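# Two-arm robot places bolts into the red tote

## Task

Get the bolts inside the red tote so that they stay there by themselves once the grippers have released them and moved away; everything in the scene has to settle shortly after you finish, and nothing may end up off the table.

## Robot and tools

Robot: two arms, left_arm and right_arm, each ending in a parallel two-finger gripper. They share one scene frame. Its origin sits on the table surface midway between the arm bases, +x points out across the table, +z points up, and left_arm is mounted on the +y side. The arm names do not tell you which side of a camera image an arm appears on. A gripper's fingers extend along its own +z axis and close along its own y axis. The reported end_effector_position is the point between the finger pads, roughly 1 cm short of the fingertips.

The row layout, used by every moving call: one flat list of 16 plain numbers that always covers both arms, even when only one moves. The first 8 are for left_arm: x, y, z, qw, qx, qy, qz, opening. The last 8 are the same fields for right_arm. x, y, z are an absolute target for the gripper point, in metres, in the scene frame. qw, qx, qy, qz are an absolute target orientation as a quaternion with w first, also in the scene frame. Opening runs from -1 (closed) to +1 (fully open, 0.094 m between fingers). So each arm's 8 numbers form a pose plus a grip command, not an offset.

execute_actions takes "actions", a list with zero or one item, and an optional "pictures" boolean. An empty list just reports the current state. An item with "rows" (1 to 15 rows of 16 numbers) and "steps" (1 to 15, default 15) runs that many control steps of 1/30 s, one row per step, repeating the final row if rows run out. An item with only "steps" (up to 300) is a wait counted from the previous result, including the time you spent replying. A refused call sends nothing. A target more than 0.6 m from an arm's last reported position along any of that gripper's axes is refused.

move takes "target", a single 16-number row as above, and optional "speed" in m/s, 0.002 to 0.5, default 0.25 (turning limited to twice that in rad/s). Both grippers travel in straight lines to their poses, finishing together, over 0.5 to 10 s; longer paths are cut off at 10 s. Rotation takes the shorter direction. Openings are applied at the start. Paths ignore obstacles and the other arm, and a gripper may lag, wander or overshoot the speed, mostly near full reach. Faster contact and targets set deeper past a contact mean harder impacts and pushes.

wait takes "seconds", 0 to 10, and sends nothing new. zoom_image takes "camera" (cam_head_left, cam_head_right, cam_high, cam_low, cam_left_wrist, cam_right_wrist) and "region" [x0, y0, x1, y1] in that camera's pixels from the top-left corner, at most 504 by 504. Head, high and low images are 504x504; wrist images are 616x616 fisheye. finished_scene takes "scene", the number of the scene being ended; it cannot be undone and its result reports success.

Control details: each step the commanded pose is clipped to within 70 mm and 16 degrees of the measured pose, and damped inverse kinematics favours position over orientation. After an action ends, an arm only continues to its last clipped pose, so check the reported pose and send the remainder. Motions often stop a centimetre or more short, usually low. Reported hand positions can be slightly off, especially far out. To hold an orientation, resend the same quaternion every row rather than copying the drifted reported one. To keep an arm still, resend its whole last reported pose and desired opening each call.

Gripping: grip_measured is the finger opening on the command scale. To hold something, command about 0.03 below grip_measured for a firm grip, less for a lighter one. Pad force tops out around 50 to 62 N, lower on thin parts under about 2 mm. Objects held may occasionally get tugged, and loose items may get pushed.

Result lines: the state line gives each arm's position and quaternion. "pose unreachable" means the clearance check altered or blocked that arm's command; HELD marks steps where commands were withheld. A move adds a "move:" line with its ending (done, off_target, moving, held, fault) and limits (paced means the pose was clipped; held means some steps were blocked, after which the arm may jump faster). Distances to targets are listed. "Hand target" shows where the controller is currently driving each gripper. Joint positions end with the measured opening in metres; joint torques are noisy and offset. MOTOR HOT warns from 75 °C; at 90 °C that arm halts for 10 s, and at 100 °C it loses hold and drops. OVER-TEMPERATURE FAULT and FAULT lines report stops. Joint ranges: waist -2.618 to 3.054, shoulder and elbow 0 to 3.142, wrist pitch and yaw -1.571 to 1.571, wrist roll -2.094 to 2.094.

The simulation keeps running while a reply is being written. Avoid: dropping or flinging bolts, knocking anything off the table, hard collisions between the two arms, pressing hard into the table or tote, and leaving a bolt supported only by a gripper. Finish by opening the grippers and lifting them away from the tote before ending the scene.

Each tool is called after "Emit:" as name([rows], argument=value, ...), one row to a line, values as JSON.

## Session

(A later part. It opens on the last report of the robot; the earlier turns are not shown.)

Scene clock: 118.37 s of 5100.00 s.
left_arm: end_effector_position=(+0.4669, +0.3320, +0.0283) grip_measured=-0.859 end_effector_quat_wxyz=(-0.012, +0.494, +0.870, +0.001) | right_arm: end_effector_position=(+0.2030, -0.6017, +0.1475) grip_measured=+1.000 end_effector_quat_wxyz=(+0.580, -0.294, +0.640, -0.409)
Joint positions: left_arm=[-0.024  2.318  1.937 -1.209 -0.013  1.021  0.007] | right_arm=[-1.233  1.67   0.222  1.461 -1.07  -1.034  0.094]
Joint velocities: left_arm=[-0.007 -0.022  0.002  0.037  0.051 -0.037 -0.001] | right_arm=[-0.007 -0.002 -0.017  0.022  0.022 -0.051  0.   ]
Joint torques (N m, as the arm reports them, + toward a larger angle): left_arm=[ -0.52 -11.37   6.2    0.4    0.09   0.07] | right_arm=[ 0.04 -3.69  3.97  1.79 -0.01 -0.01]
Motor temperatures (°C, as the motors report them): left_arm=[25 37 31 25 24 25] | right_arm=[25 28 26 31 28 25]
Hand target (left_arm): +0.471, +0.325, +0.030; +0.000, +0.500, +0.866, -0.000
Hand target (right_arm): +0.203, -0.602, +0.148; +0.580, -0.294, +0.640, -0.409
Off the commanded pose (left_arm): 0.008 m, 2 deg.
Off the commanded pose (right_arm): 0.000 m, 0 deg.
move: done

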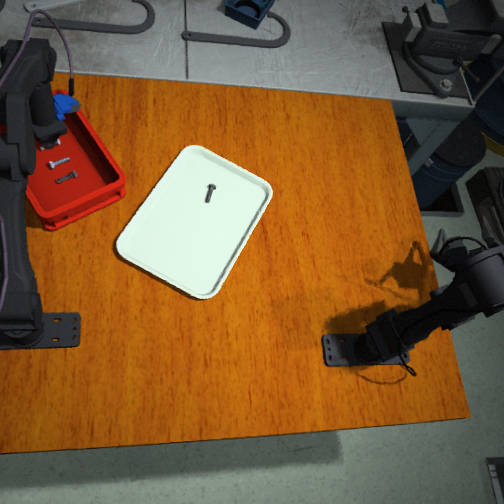

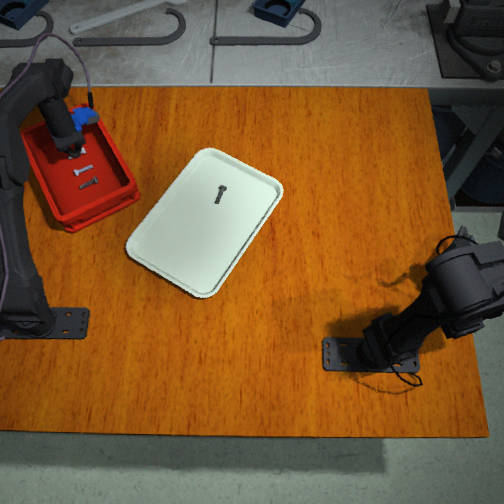

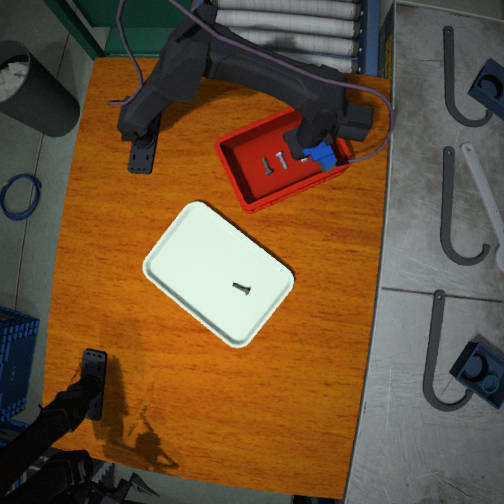

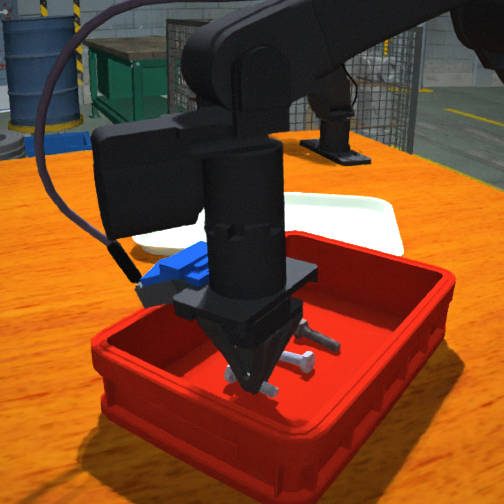

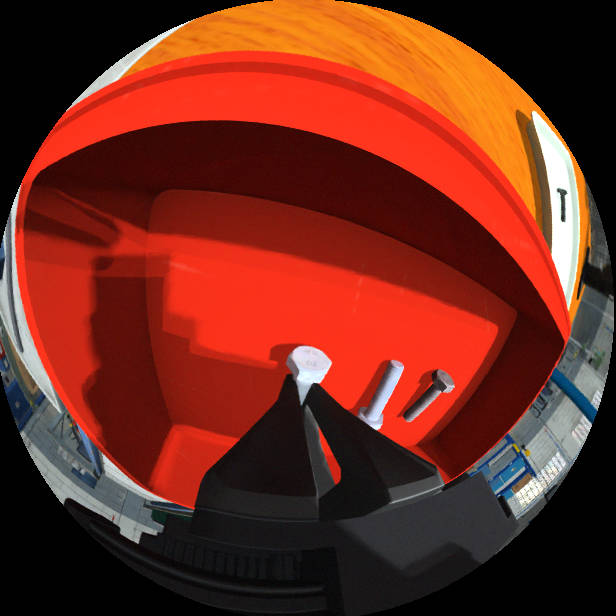

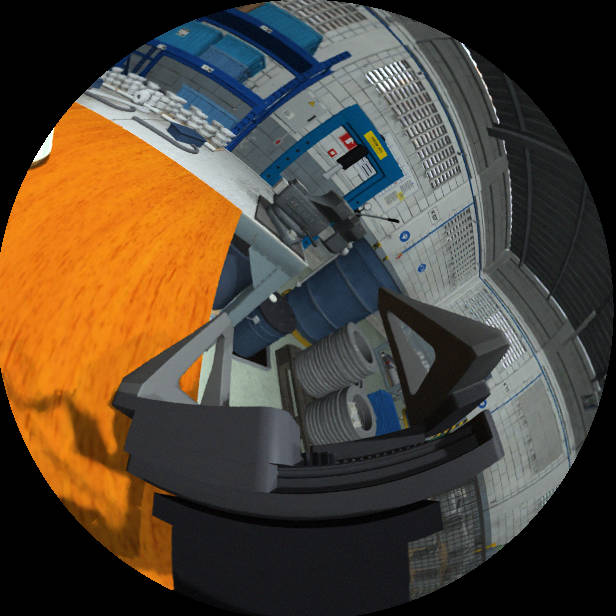

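Emit:
move(target=[0.47,0.325,0.03,0,0.5,0.866,0,-0.4,0.203,-0.6017,0.1475,0.58,-0.294,0.64,-0.409,1], speed=0.05)

Emit:
move(target=[0.46,0.32,0.14,0,0.5,0.866,0,-0.3,0.203,-0.6017,0.1475,0.58,-0.294,0.64,-0.409,1], speed=0.2)

Emit:
move(target=[0.35,0.07,0.135,0,0.216,0.976,0,-0.3,0.203,-0.6017,0.1475,0.58,-0.294,0.64,-0.409,1])

Emit:
move(target=[0.345,-0.047,0.047,0,0.216,0.976,0,-0.3,0.203,-0.6017,0.1475,0.58,-0.294,0.64,-0.409,1], speed=0.15)

Scene clock: 127.97 s of 5100.00 s.
left_arm: end_effector_position=(+0.4675, +0.3320, +0.0283) grip_measured=-0.403 end_effector_quat_wxyz=(-0.011, +0.494, +0.870, +0.001) | right_arm: end_effector_position=(+0.2030, -0.6017, +0.1475) grip_measured=+1.000 end_effector_quat_wxyz=(+0.580, -0.294, +0.640, -0.409)
Joint positions: left_arm=[-0.024  2.318  1.937 -1.207 -0.013  1.021  0.028] | right_arm=[-1.233  1.67   0.222  1.461 -1.07  -1.034  0.094]
Joint velocities: left_arm=[-0.007 -0.002  0.002  0.022 -0.051 -0.051  0.001] | right_arm=[ 0.002 -0.002 -0.012 -0.022  0.007 -0.051  0.   ]
Joint torques (N m, as the arm reports them, + toward a larger angle): left_arm=[ -0.56 -11.92   5.61   0.39   0.04   0.05] | right_arm=[-0.01 -3.59  3.95  1.76 -0.01 -0.01]
Motor temperatures (°C, as the motors report them): left_arm=[25 37 31 25 24 25] | right_arm=[25 28 26 31 28 25]
Hand target (left_arm): +0.470, +0.325, +0.030; -0.000, +0.500, +0.866, -0.000
Hand target (right_arm): +0.203, -0.602, +0.148; +0.580, -0.294, +0.640, -0.409
Off the commanded pose (left_arm): 0.008 m, 2 deg.
Off the commanded pose (right_arm): 0.000 m, 0 deg.
After step 90, 5.90 s passed at rest.
move: done

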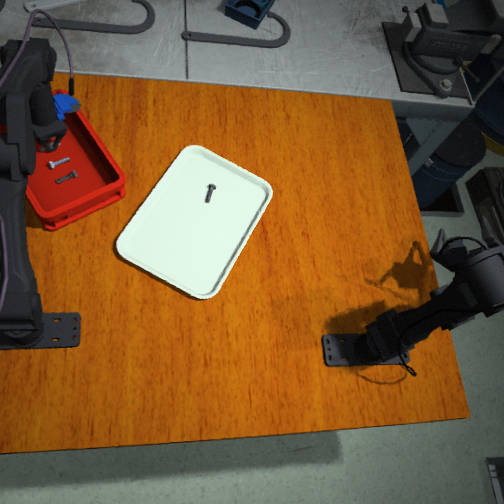

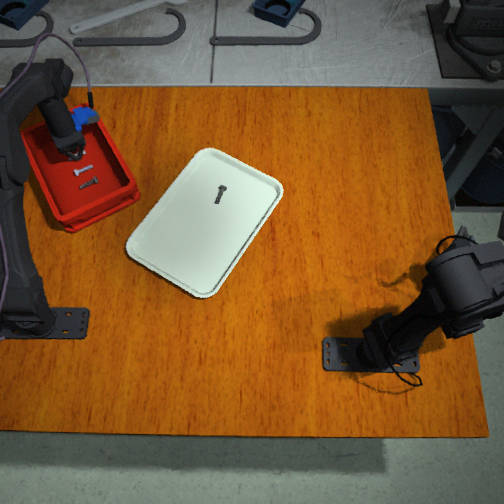

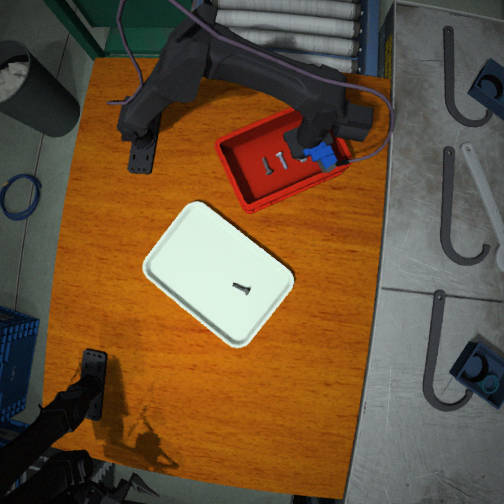

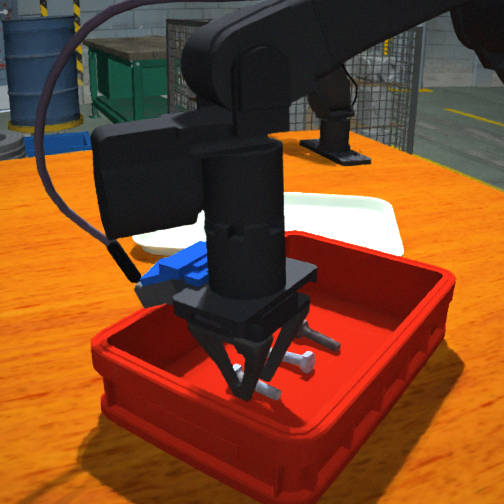

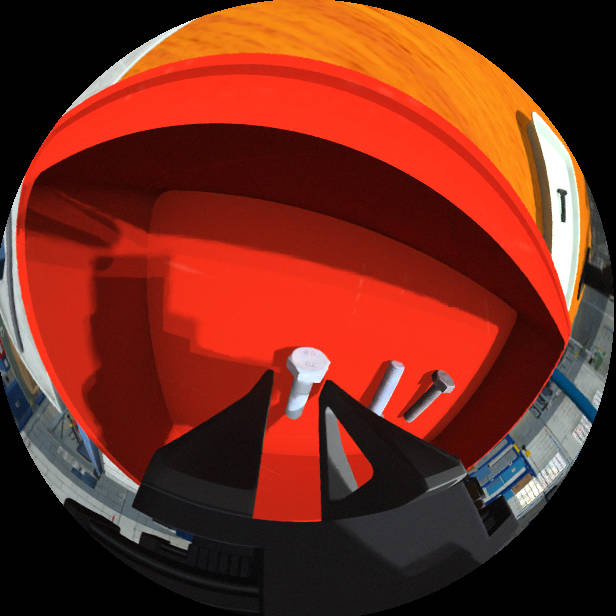

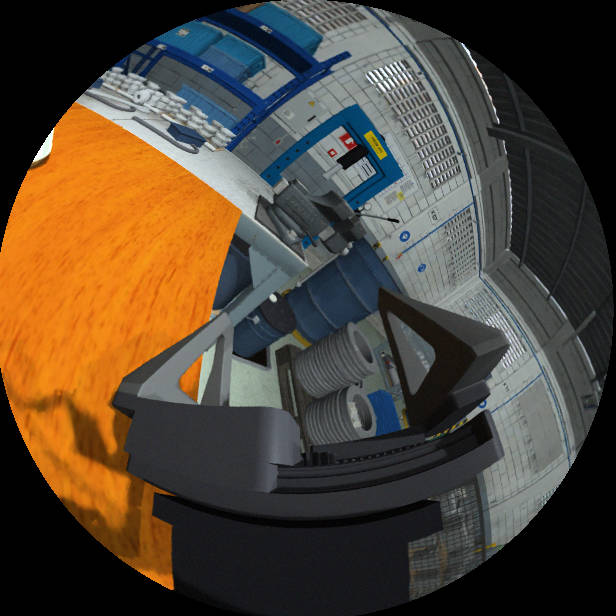

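Scene clock: 129.17 s of 5100.00 s.
left_arm: end_effector_position=(+0.4611, +0.3252, +0.1257) grip_measured=-0.303 end_effector_quat_wxyz=(+0.001, +0.499, +0.867, +0.007) | right_arm: end_effector_position=(+0.2030, -0.6017, +0.1475) grip_measured=+1.000 end_effector_quat_wxyz=(+0.580, -0.294, +0.640, -0.409)
Joint positions: left_arm=[-0.04   2.27   2.243 -1.536 -0.012  1.019  0.033] | right_arm=[-1.233  1.67   0.222  1.461 -1.07  -1.034  0.094]
Joint velocities: left_arm=[-0.017 -0.012  0.017 -0.066 -0.022 -0.022 -0.001] | right_arm=[-0.002  0.007  0.007 -0.022  0.066 -0.037  0.   ]
Joint torques (N m, as the arm reports them, + toward a larger angle): left_arm=[ -0.48 -12.35   8.04   0.01   0.1   -0.04] | right_arm=[ 0.01 -3.6   3.95  1.78 -0.03  0.  ]
Motor temperatures (°C, as the motors report them): left_arm=[25 37 31 25 24 25] | right_arm=[25 28 26 31 28 25]
Hand target (left_arm): +0.459, +0.320, +0.140; +0.013, +0.500, +0.866, +0.006
Hand target (right_arm): +0.203, -0.602, +0.148; +0.580, -0.294, +0.640, -0.409
Off the commanded pose (left_arm): 0.015 m, 1 deg.
Off the commanded pose (right_arm): 0.000 m, 0 deg.
joint sent to its limit (left arm) — the command would take joint 4 (wrist pitch) past its lower limit, so that joint was sent only as far as its limit.
move: off_target (left_arm)

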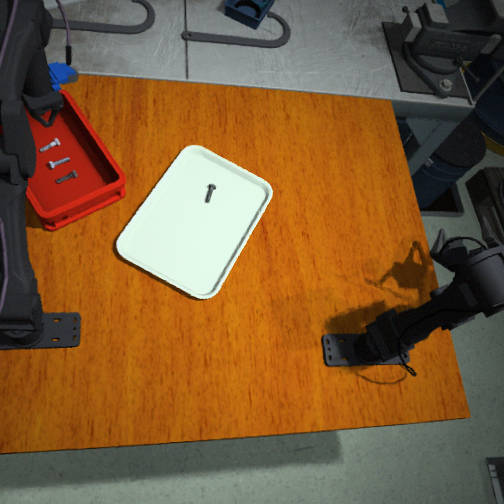

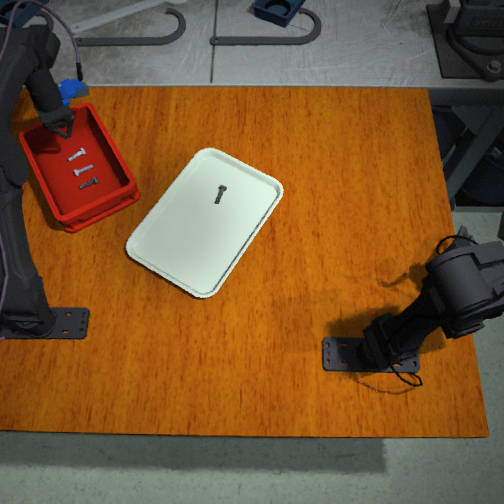

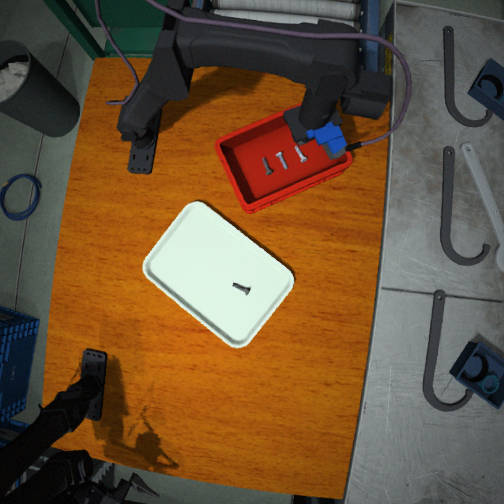

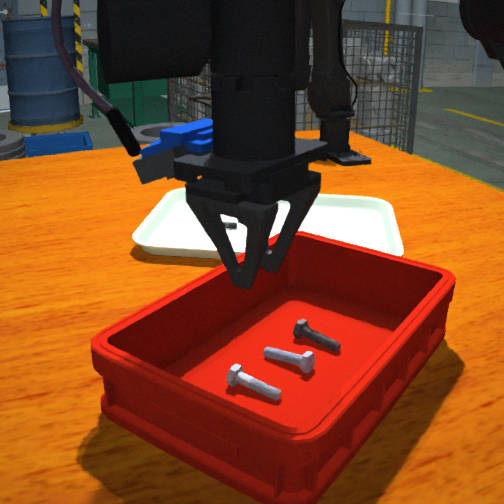

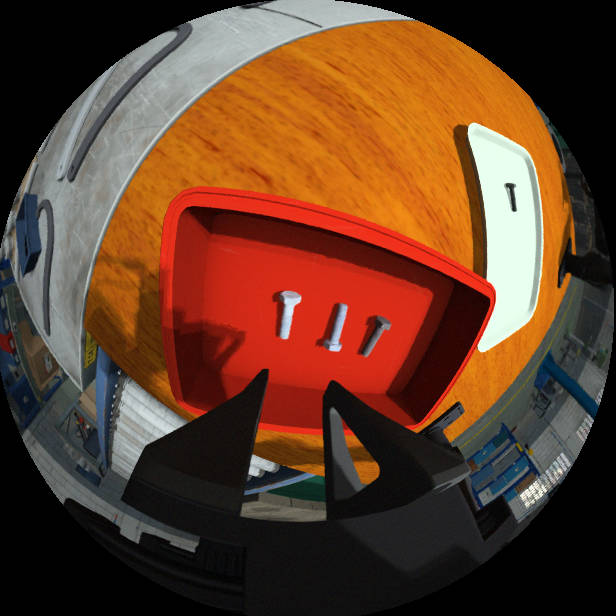

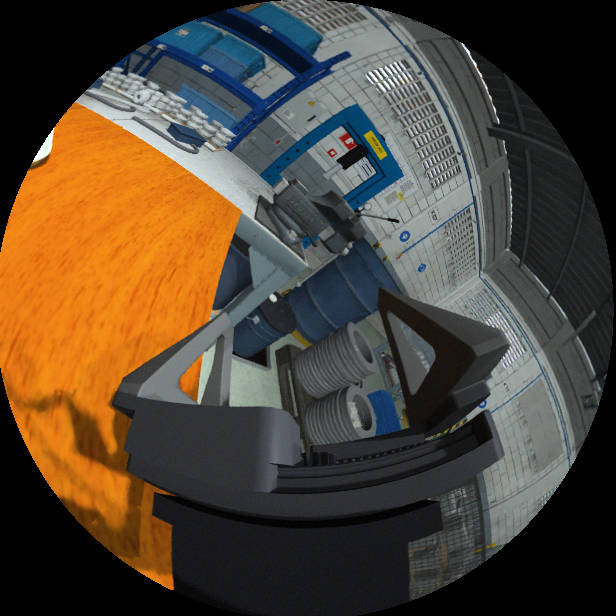

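Scene clock: 131.07 s of 5100.00 s.
left_arm: end_effector_position=(+0.3488, +0.0647, +0.1300) grip_measured=-0.303 end_effector_quat_wxyz=(-0.001, +0.223, +0.975, -0.008) | right_arm: end_effector_position=(+0.2030, -0.6017, +0.1475) grip_measured=+1.000 end_effector_quat_wxyz=(+0.580, -0.294, +0.640, -0.409)
Joint positions: left_arm=[-0.7    2.191  2.129 -1.505  0.015 -0.236  0.033] | right_arm=[-1.233  1.67   0.222  1.461 -1.07  -1.034  0.094]
Joint velocities: left_arm=[-0.002 -0.007  0.012  0.037  0.007  0.066 -0.   ] | right_arm=[-0.017 -0.002 -0.002 -0.022 -0.007  0.037  0.   ]
Joint torques (N m, as the arm reports them, + toward a larger angle): left_arm=[ 0.47 -9.98  9.13  0.02  0.02 -0.05] | right_arm=[-0.08 -3.65  3.92  1.78 -0.01  0.01]
Motor temperatures (°C, as the motors report them): left_arm=[25 37 31 25 24 25] | right_arm=[25 28 26 31 28 25]
Hand target (left_arm): +0.351, +0.067, +0.135; +0.000, +0.216, +0.976, -0.007
Hand target (right_arm): +0.203, -0.602, +0.148; +0.580, -0.294, +0.640, -0.409
Off the commanded pose (left_arm): 0.007 m, 1 deg.
Off the commanded pose (right_arm): 0.000 m, 0 deg.
move: done

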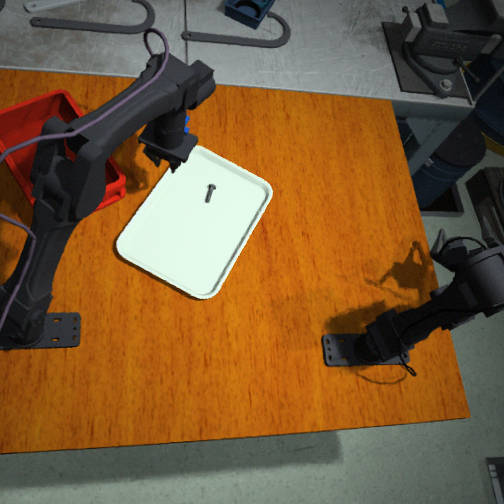

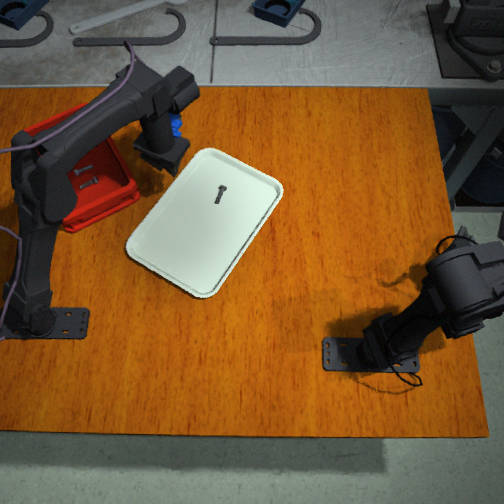

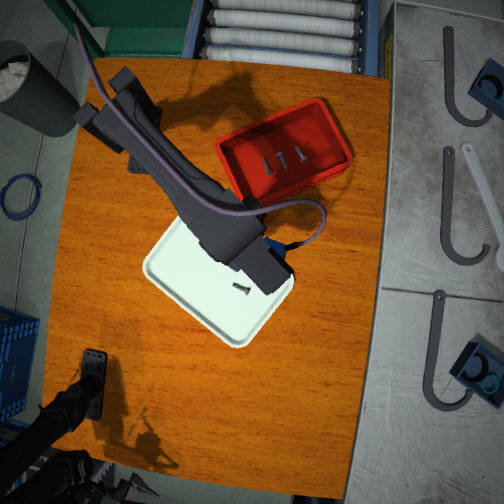

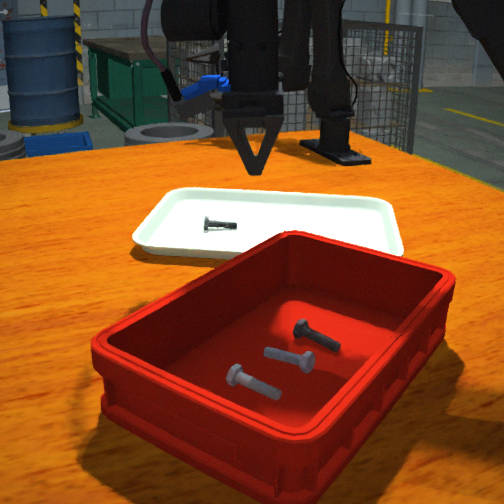

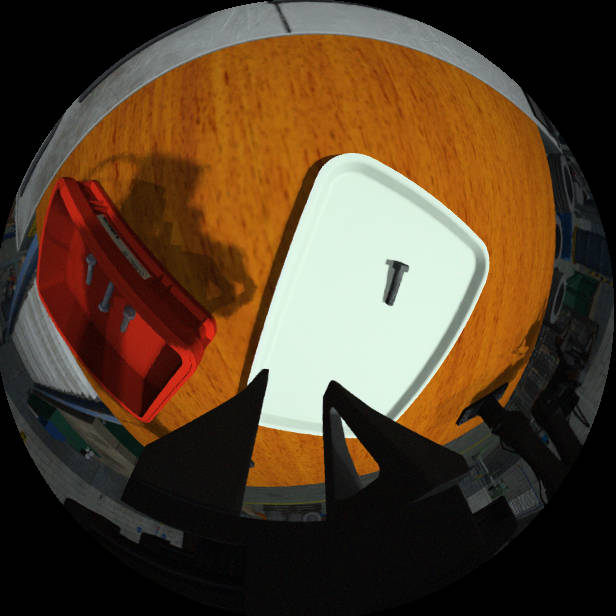

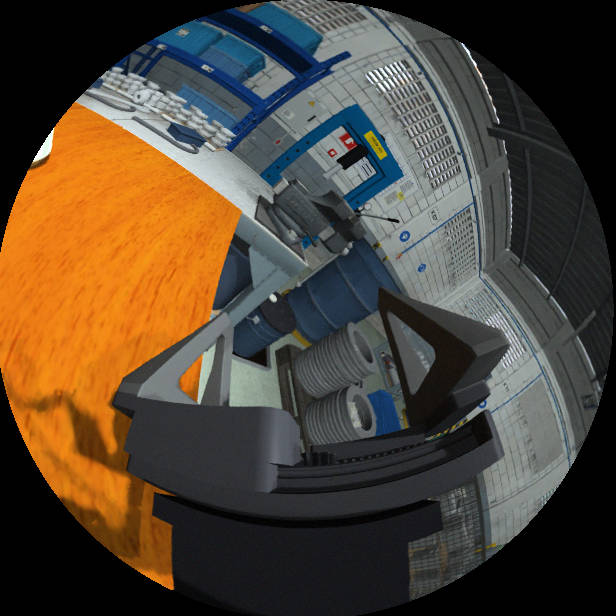

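Scene clock: 132.70 s of 5100.00 s.
left_arm: end_effector_position=(+0.3448, -0.0492, +0.0431) grip_measured=-0.303 end_effector_quat_wxyz=(-0.003, +0.219, +0.976, -0.006) | right_arm: end_effector_position=(+0.2030, -0.6017, +0.1475) grip_measured=+1.000 end_effector_quat_wxyz=(+0.580, -0.294, +0.640, -0.409)
Joint positions: left_arm=[-0.882  2.644  2.59  -1.515  0.014 -0.428  0.033] | right_arm=[-1.233  1.67   0.222  1.461 -1.07  -1.034  0.094]
Joint velocities: left_arm=[-0.012  0.002  0.017 -0.037 -0.022 -0.007  0.001] | right_arm=[ 0.007  0.002 -0.007  0.007 -0.051 -0.037  0.   ]
Joint torques (N m, as the arm reports them, + toward a larger angle): left_arm=[  0.28 -12.41   9.11   0.06  -0.12   0.02] | right_arm=[ 0.02 -3.64  3.97  1.76 -0.03  0.  ]
Motor temperatures (°C, as the motors report them): left_arm=[25 38 31 25 24 25] | right_arm=[25 28 26 31 28 25]
Hand target (left_arm): +0.346, -0.048, +0.047; -0.000, +0.216, +0.976, -0.002
Hand target (right_arm): +0.203, -0.602, +0.148; +0.580, -0.294, +0.640, -0.409
Off the commanded pose (left_arm): 0.004 m, 1 deg.
Off the commanded pose (right_arm): 0.000 m, 0 deg.
move: done

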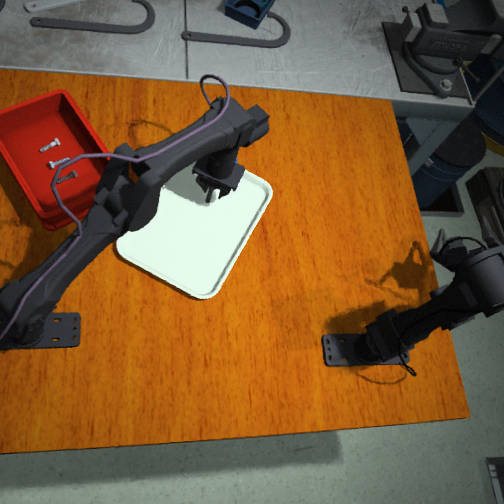

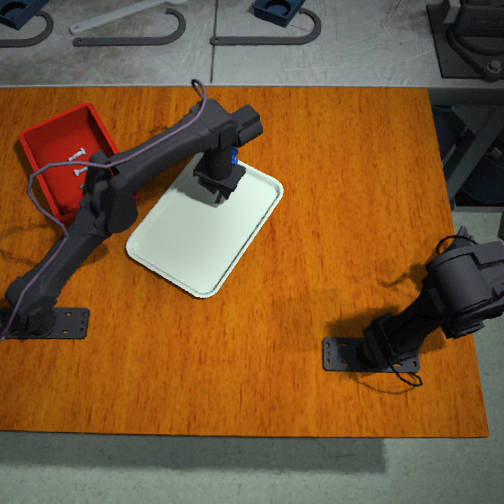

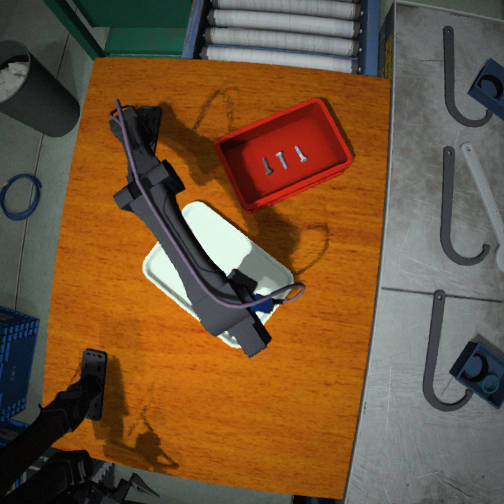

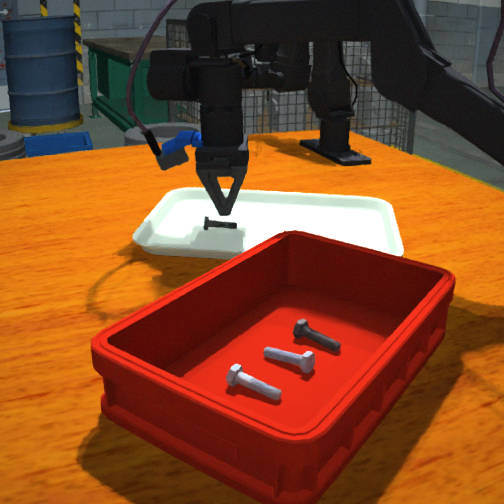

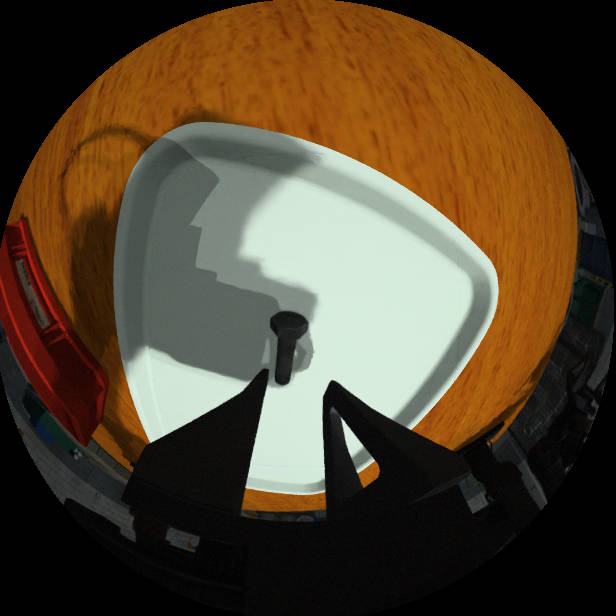

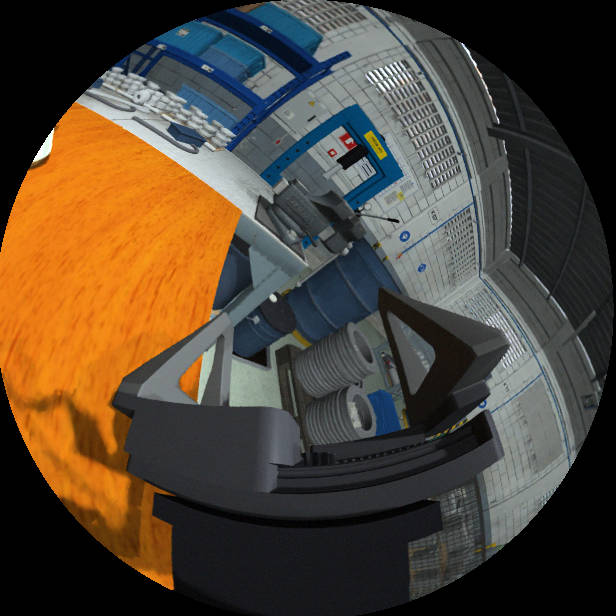

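Emit:
move(target=[0.349,-0.037,0.034,0,0.216,0.976,0,-0.3,0.203,-0.6017,0.1475,0.58,-0.294,0.64,-0.409,1], speed=0.03)

Scene clock: 137.00 s of 5100.00 s.
left_arm: end_effector_position=(+0.3411, -0.0373, +0.0210) grip_measured=-0.302 end_effector_quat_wxyz=(-0.020, +0.217, +0.976, +0.008) | right_arm: end_effector_position=(+0.2030, -0.6017, +0.1475) grip_measured=+1.000 end_effector_quat_wxyz=(+0.580, -0.294, +0.640, -0.409)
Joint positions: left_arm=[-0.873  2.611  2.438 -1.44   0.012 -0.421  0.033] | right_arm=[-1.233  1.67   0.222  1.461 -1.07  -1.034  0.094]
Joint velocities: left_arm=[-0.007 -0.002  0.022  0.066  0.007 -0.037 -0.   ] | right_arm=[-0.002 -0.007 -0.002  0.007 -0.051  0.037  0.   ]
Joint torques (N m, as the arm reports them, + toward a larger angle): left_arm=[  0.41 -15.25   5.07   0.32  -0.14   0.12] | right_arm=[ 0.   -3.6   3.96  1.79 -0.01 -0.02]
Motor temperatures (°C, as the motors report them): left_arm=[25 38 31 25 24 25] | right_arm=[25 28 26 31 28 25]
Hand target (left_arm): +0.349, -0.037, +0.034; -0.001, +0.216, +0.976, +0.001
Hand target (right_arm): +0.203, -0.602, +0.148; +0.580, -0.294, +0.640, -0.409
Off the commanded pose (left_arm): 0.015 m, 2 deg.
Off the commanded pose (right_arm): 0.000 m, 0 deg.
After step 90, 0.30 s passed at rest.
move: off_target (left_arm)

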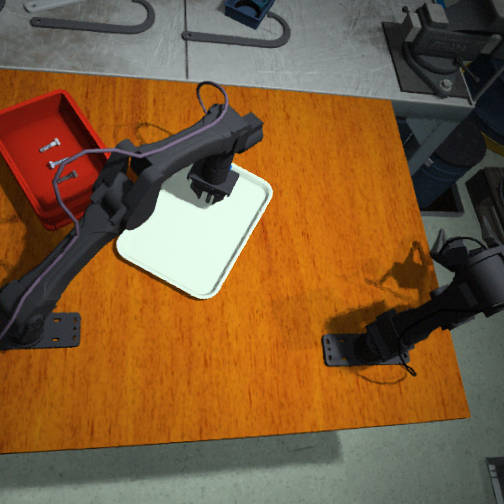

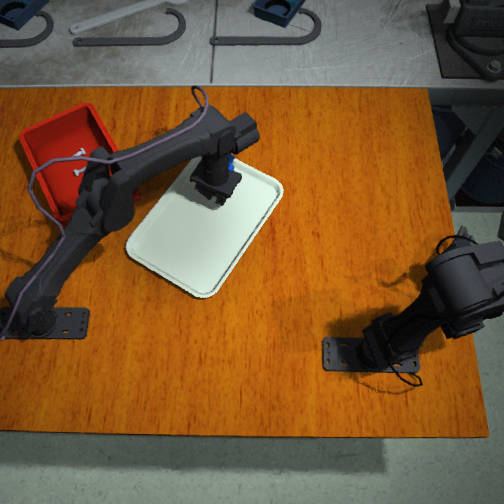

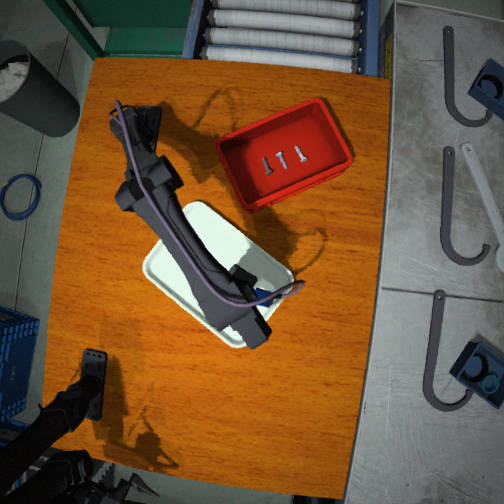

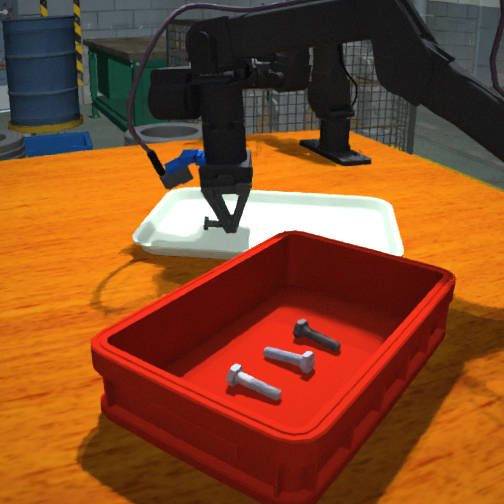

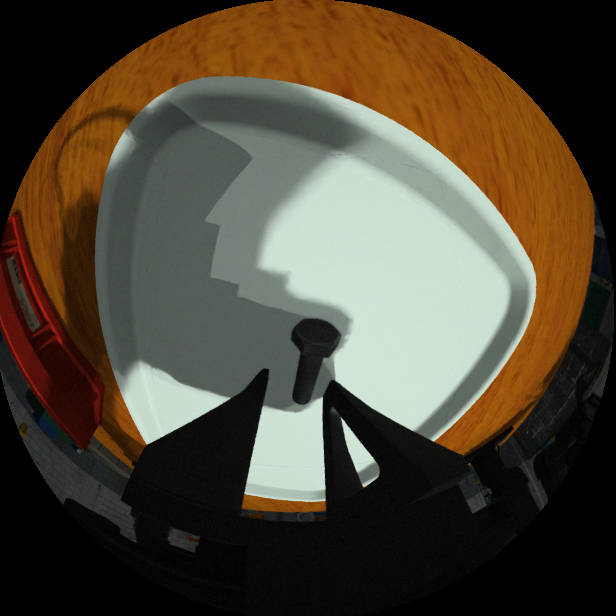

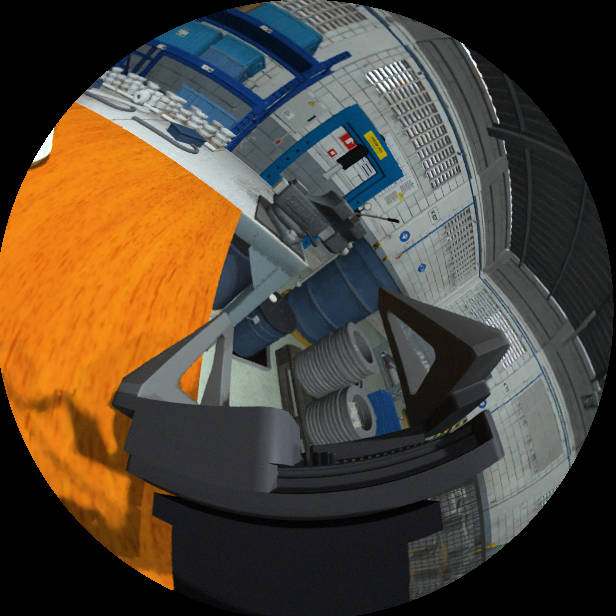

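Near the tail; nudge forward.

Emit:
move(target=[0.353,-0.044,0.024,0,0.216,0.976,0,-0.3,0.203,-0.6017,0.1475,0.58,-0.294,0.64,-0.409,1], speed=0.02)

Scene clock: 141.17 s of 5100.00 s.
left_arm: end_effector_position=(+0.3445, -0.0412, +0.0209) grip_measured=-0.302 end_effector_quat_wxyz=(-0.015, +0.217, +0.976, +0.003) | right_arm: end_effector_position=(+0.2030, -0.6017, +0.1475) grip_measured=+1.000 end_effector_quat_wxyz=(+0.580, -0.294, +0.640, -0.409)
Joint positions: left_arm=[-0.873  2.625  2.465 -1.438  0.012 -0.421  0.033] | right_arm=[-1.233  1.67   0.222  1.461 -1.07  -1.034  0.094]
Joint velocities: left_arm=[-0.012  0.007  0.012  0.066  0.066 -0.051 -0.001] | right_arm=[-0.012  0.007 -0.007  0.007 -0.081 -0.095  0.   ]
Joint torques (N m, as the arm reports them, + toward a larger angle): left_arm=[  0.39 -12.2    9.06   0.26  -0.12   0.03] | right_arm=[ 0.02 -3.56  3.94  1.79 -0.02 -0.03]
Motor temperatures (°C, as the motors report them): left_arm=[25 39 31 25 24 25] | right_arm=[25 28 26 31 28 25]
Hand target (left_arm): +0.353, -0.044, +0.024; +0.000, +0.216, +0.976, -0.000
Hand target (right_arm): +0.203, -0.602, +0.148; +0.580, -0.294, +0.640, -0.409
Off the commanded pose (left_arm): 0.009 m, 2 deg.
Off the commanded pose (right_arm): 0.000 m, 0 deg.
move: done

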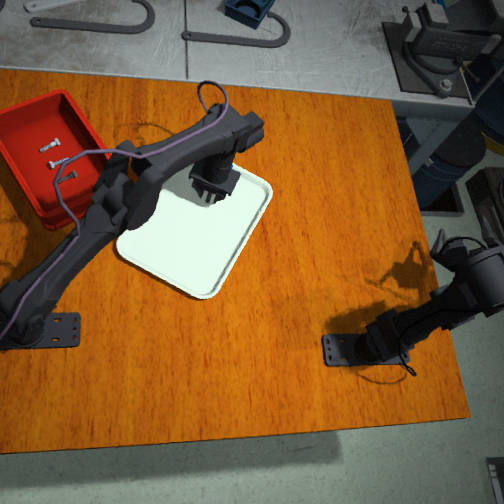

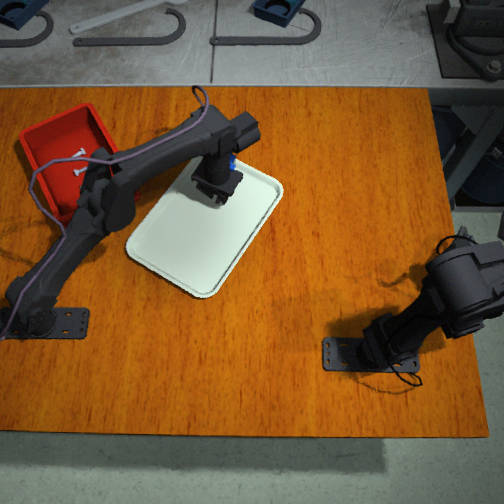

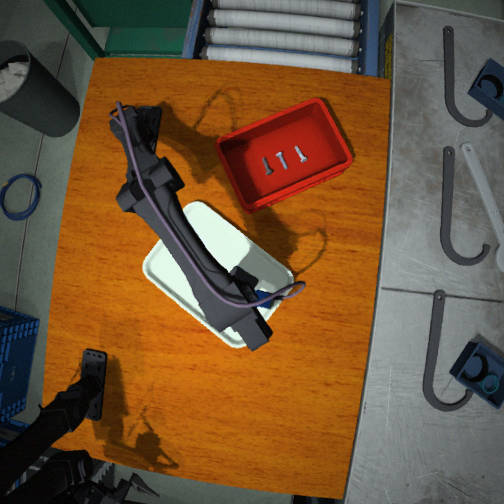

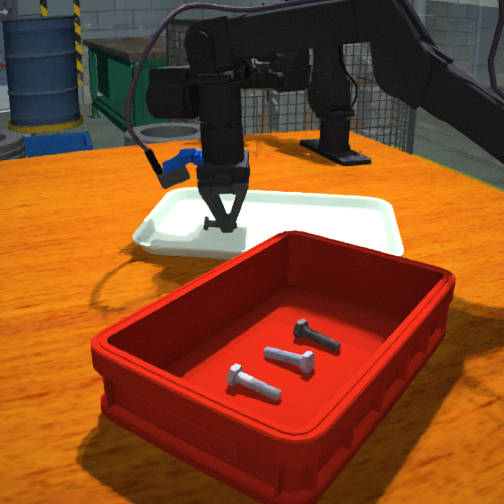

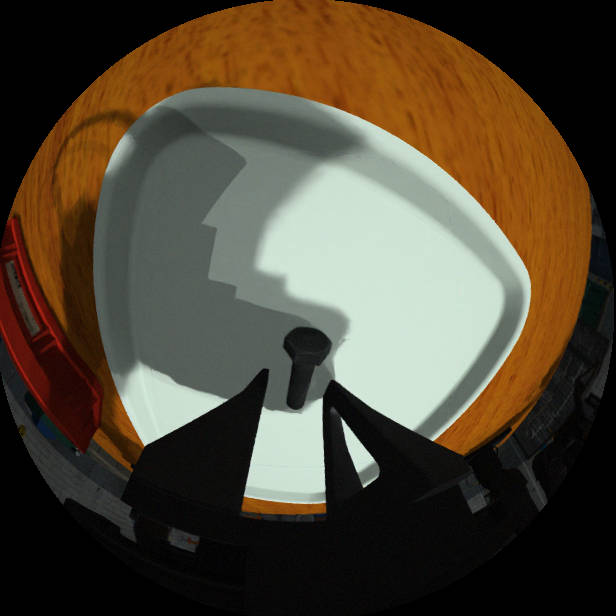

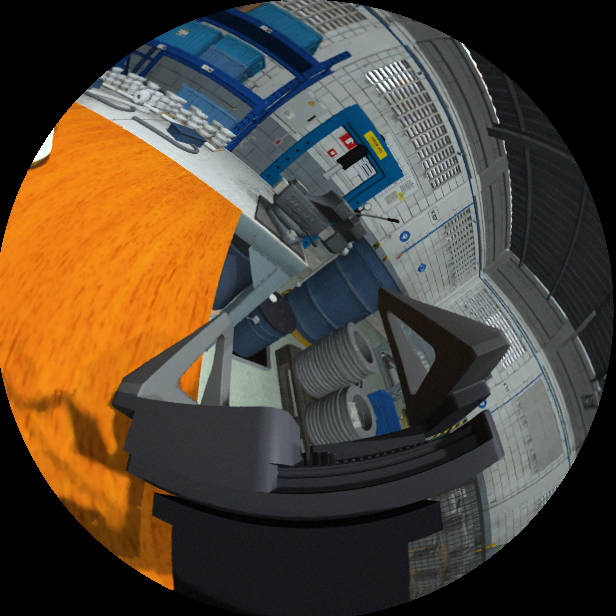

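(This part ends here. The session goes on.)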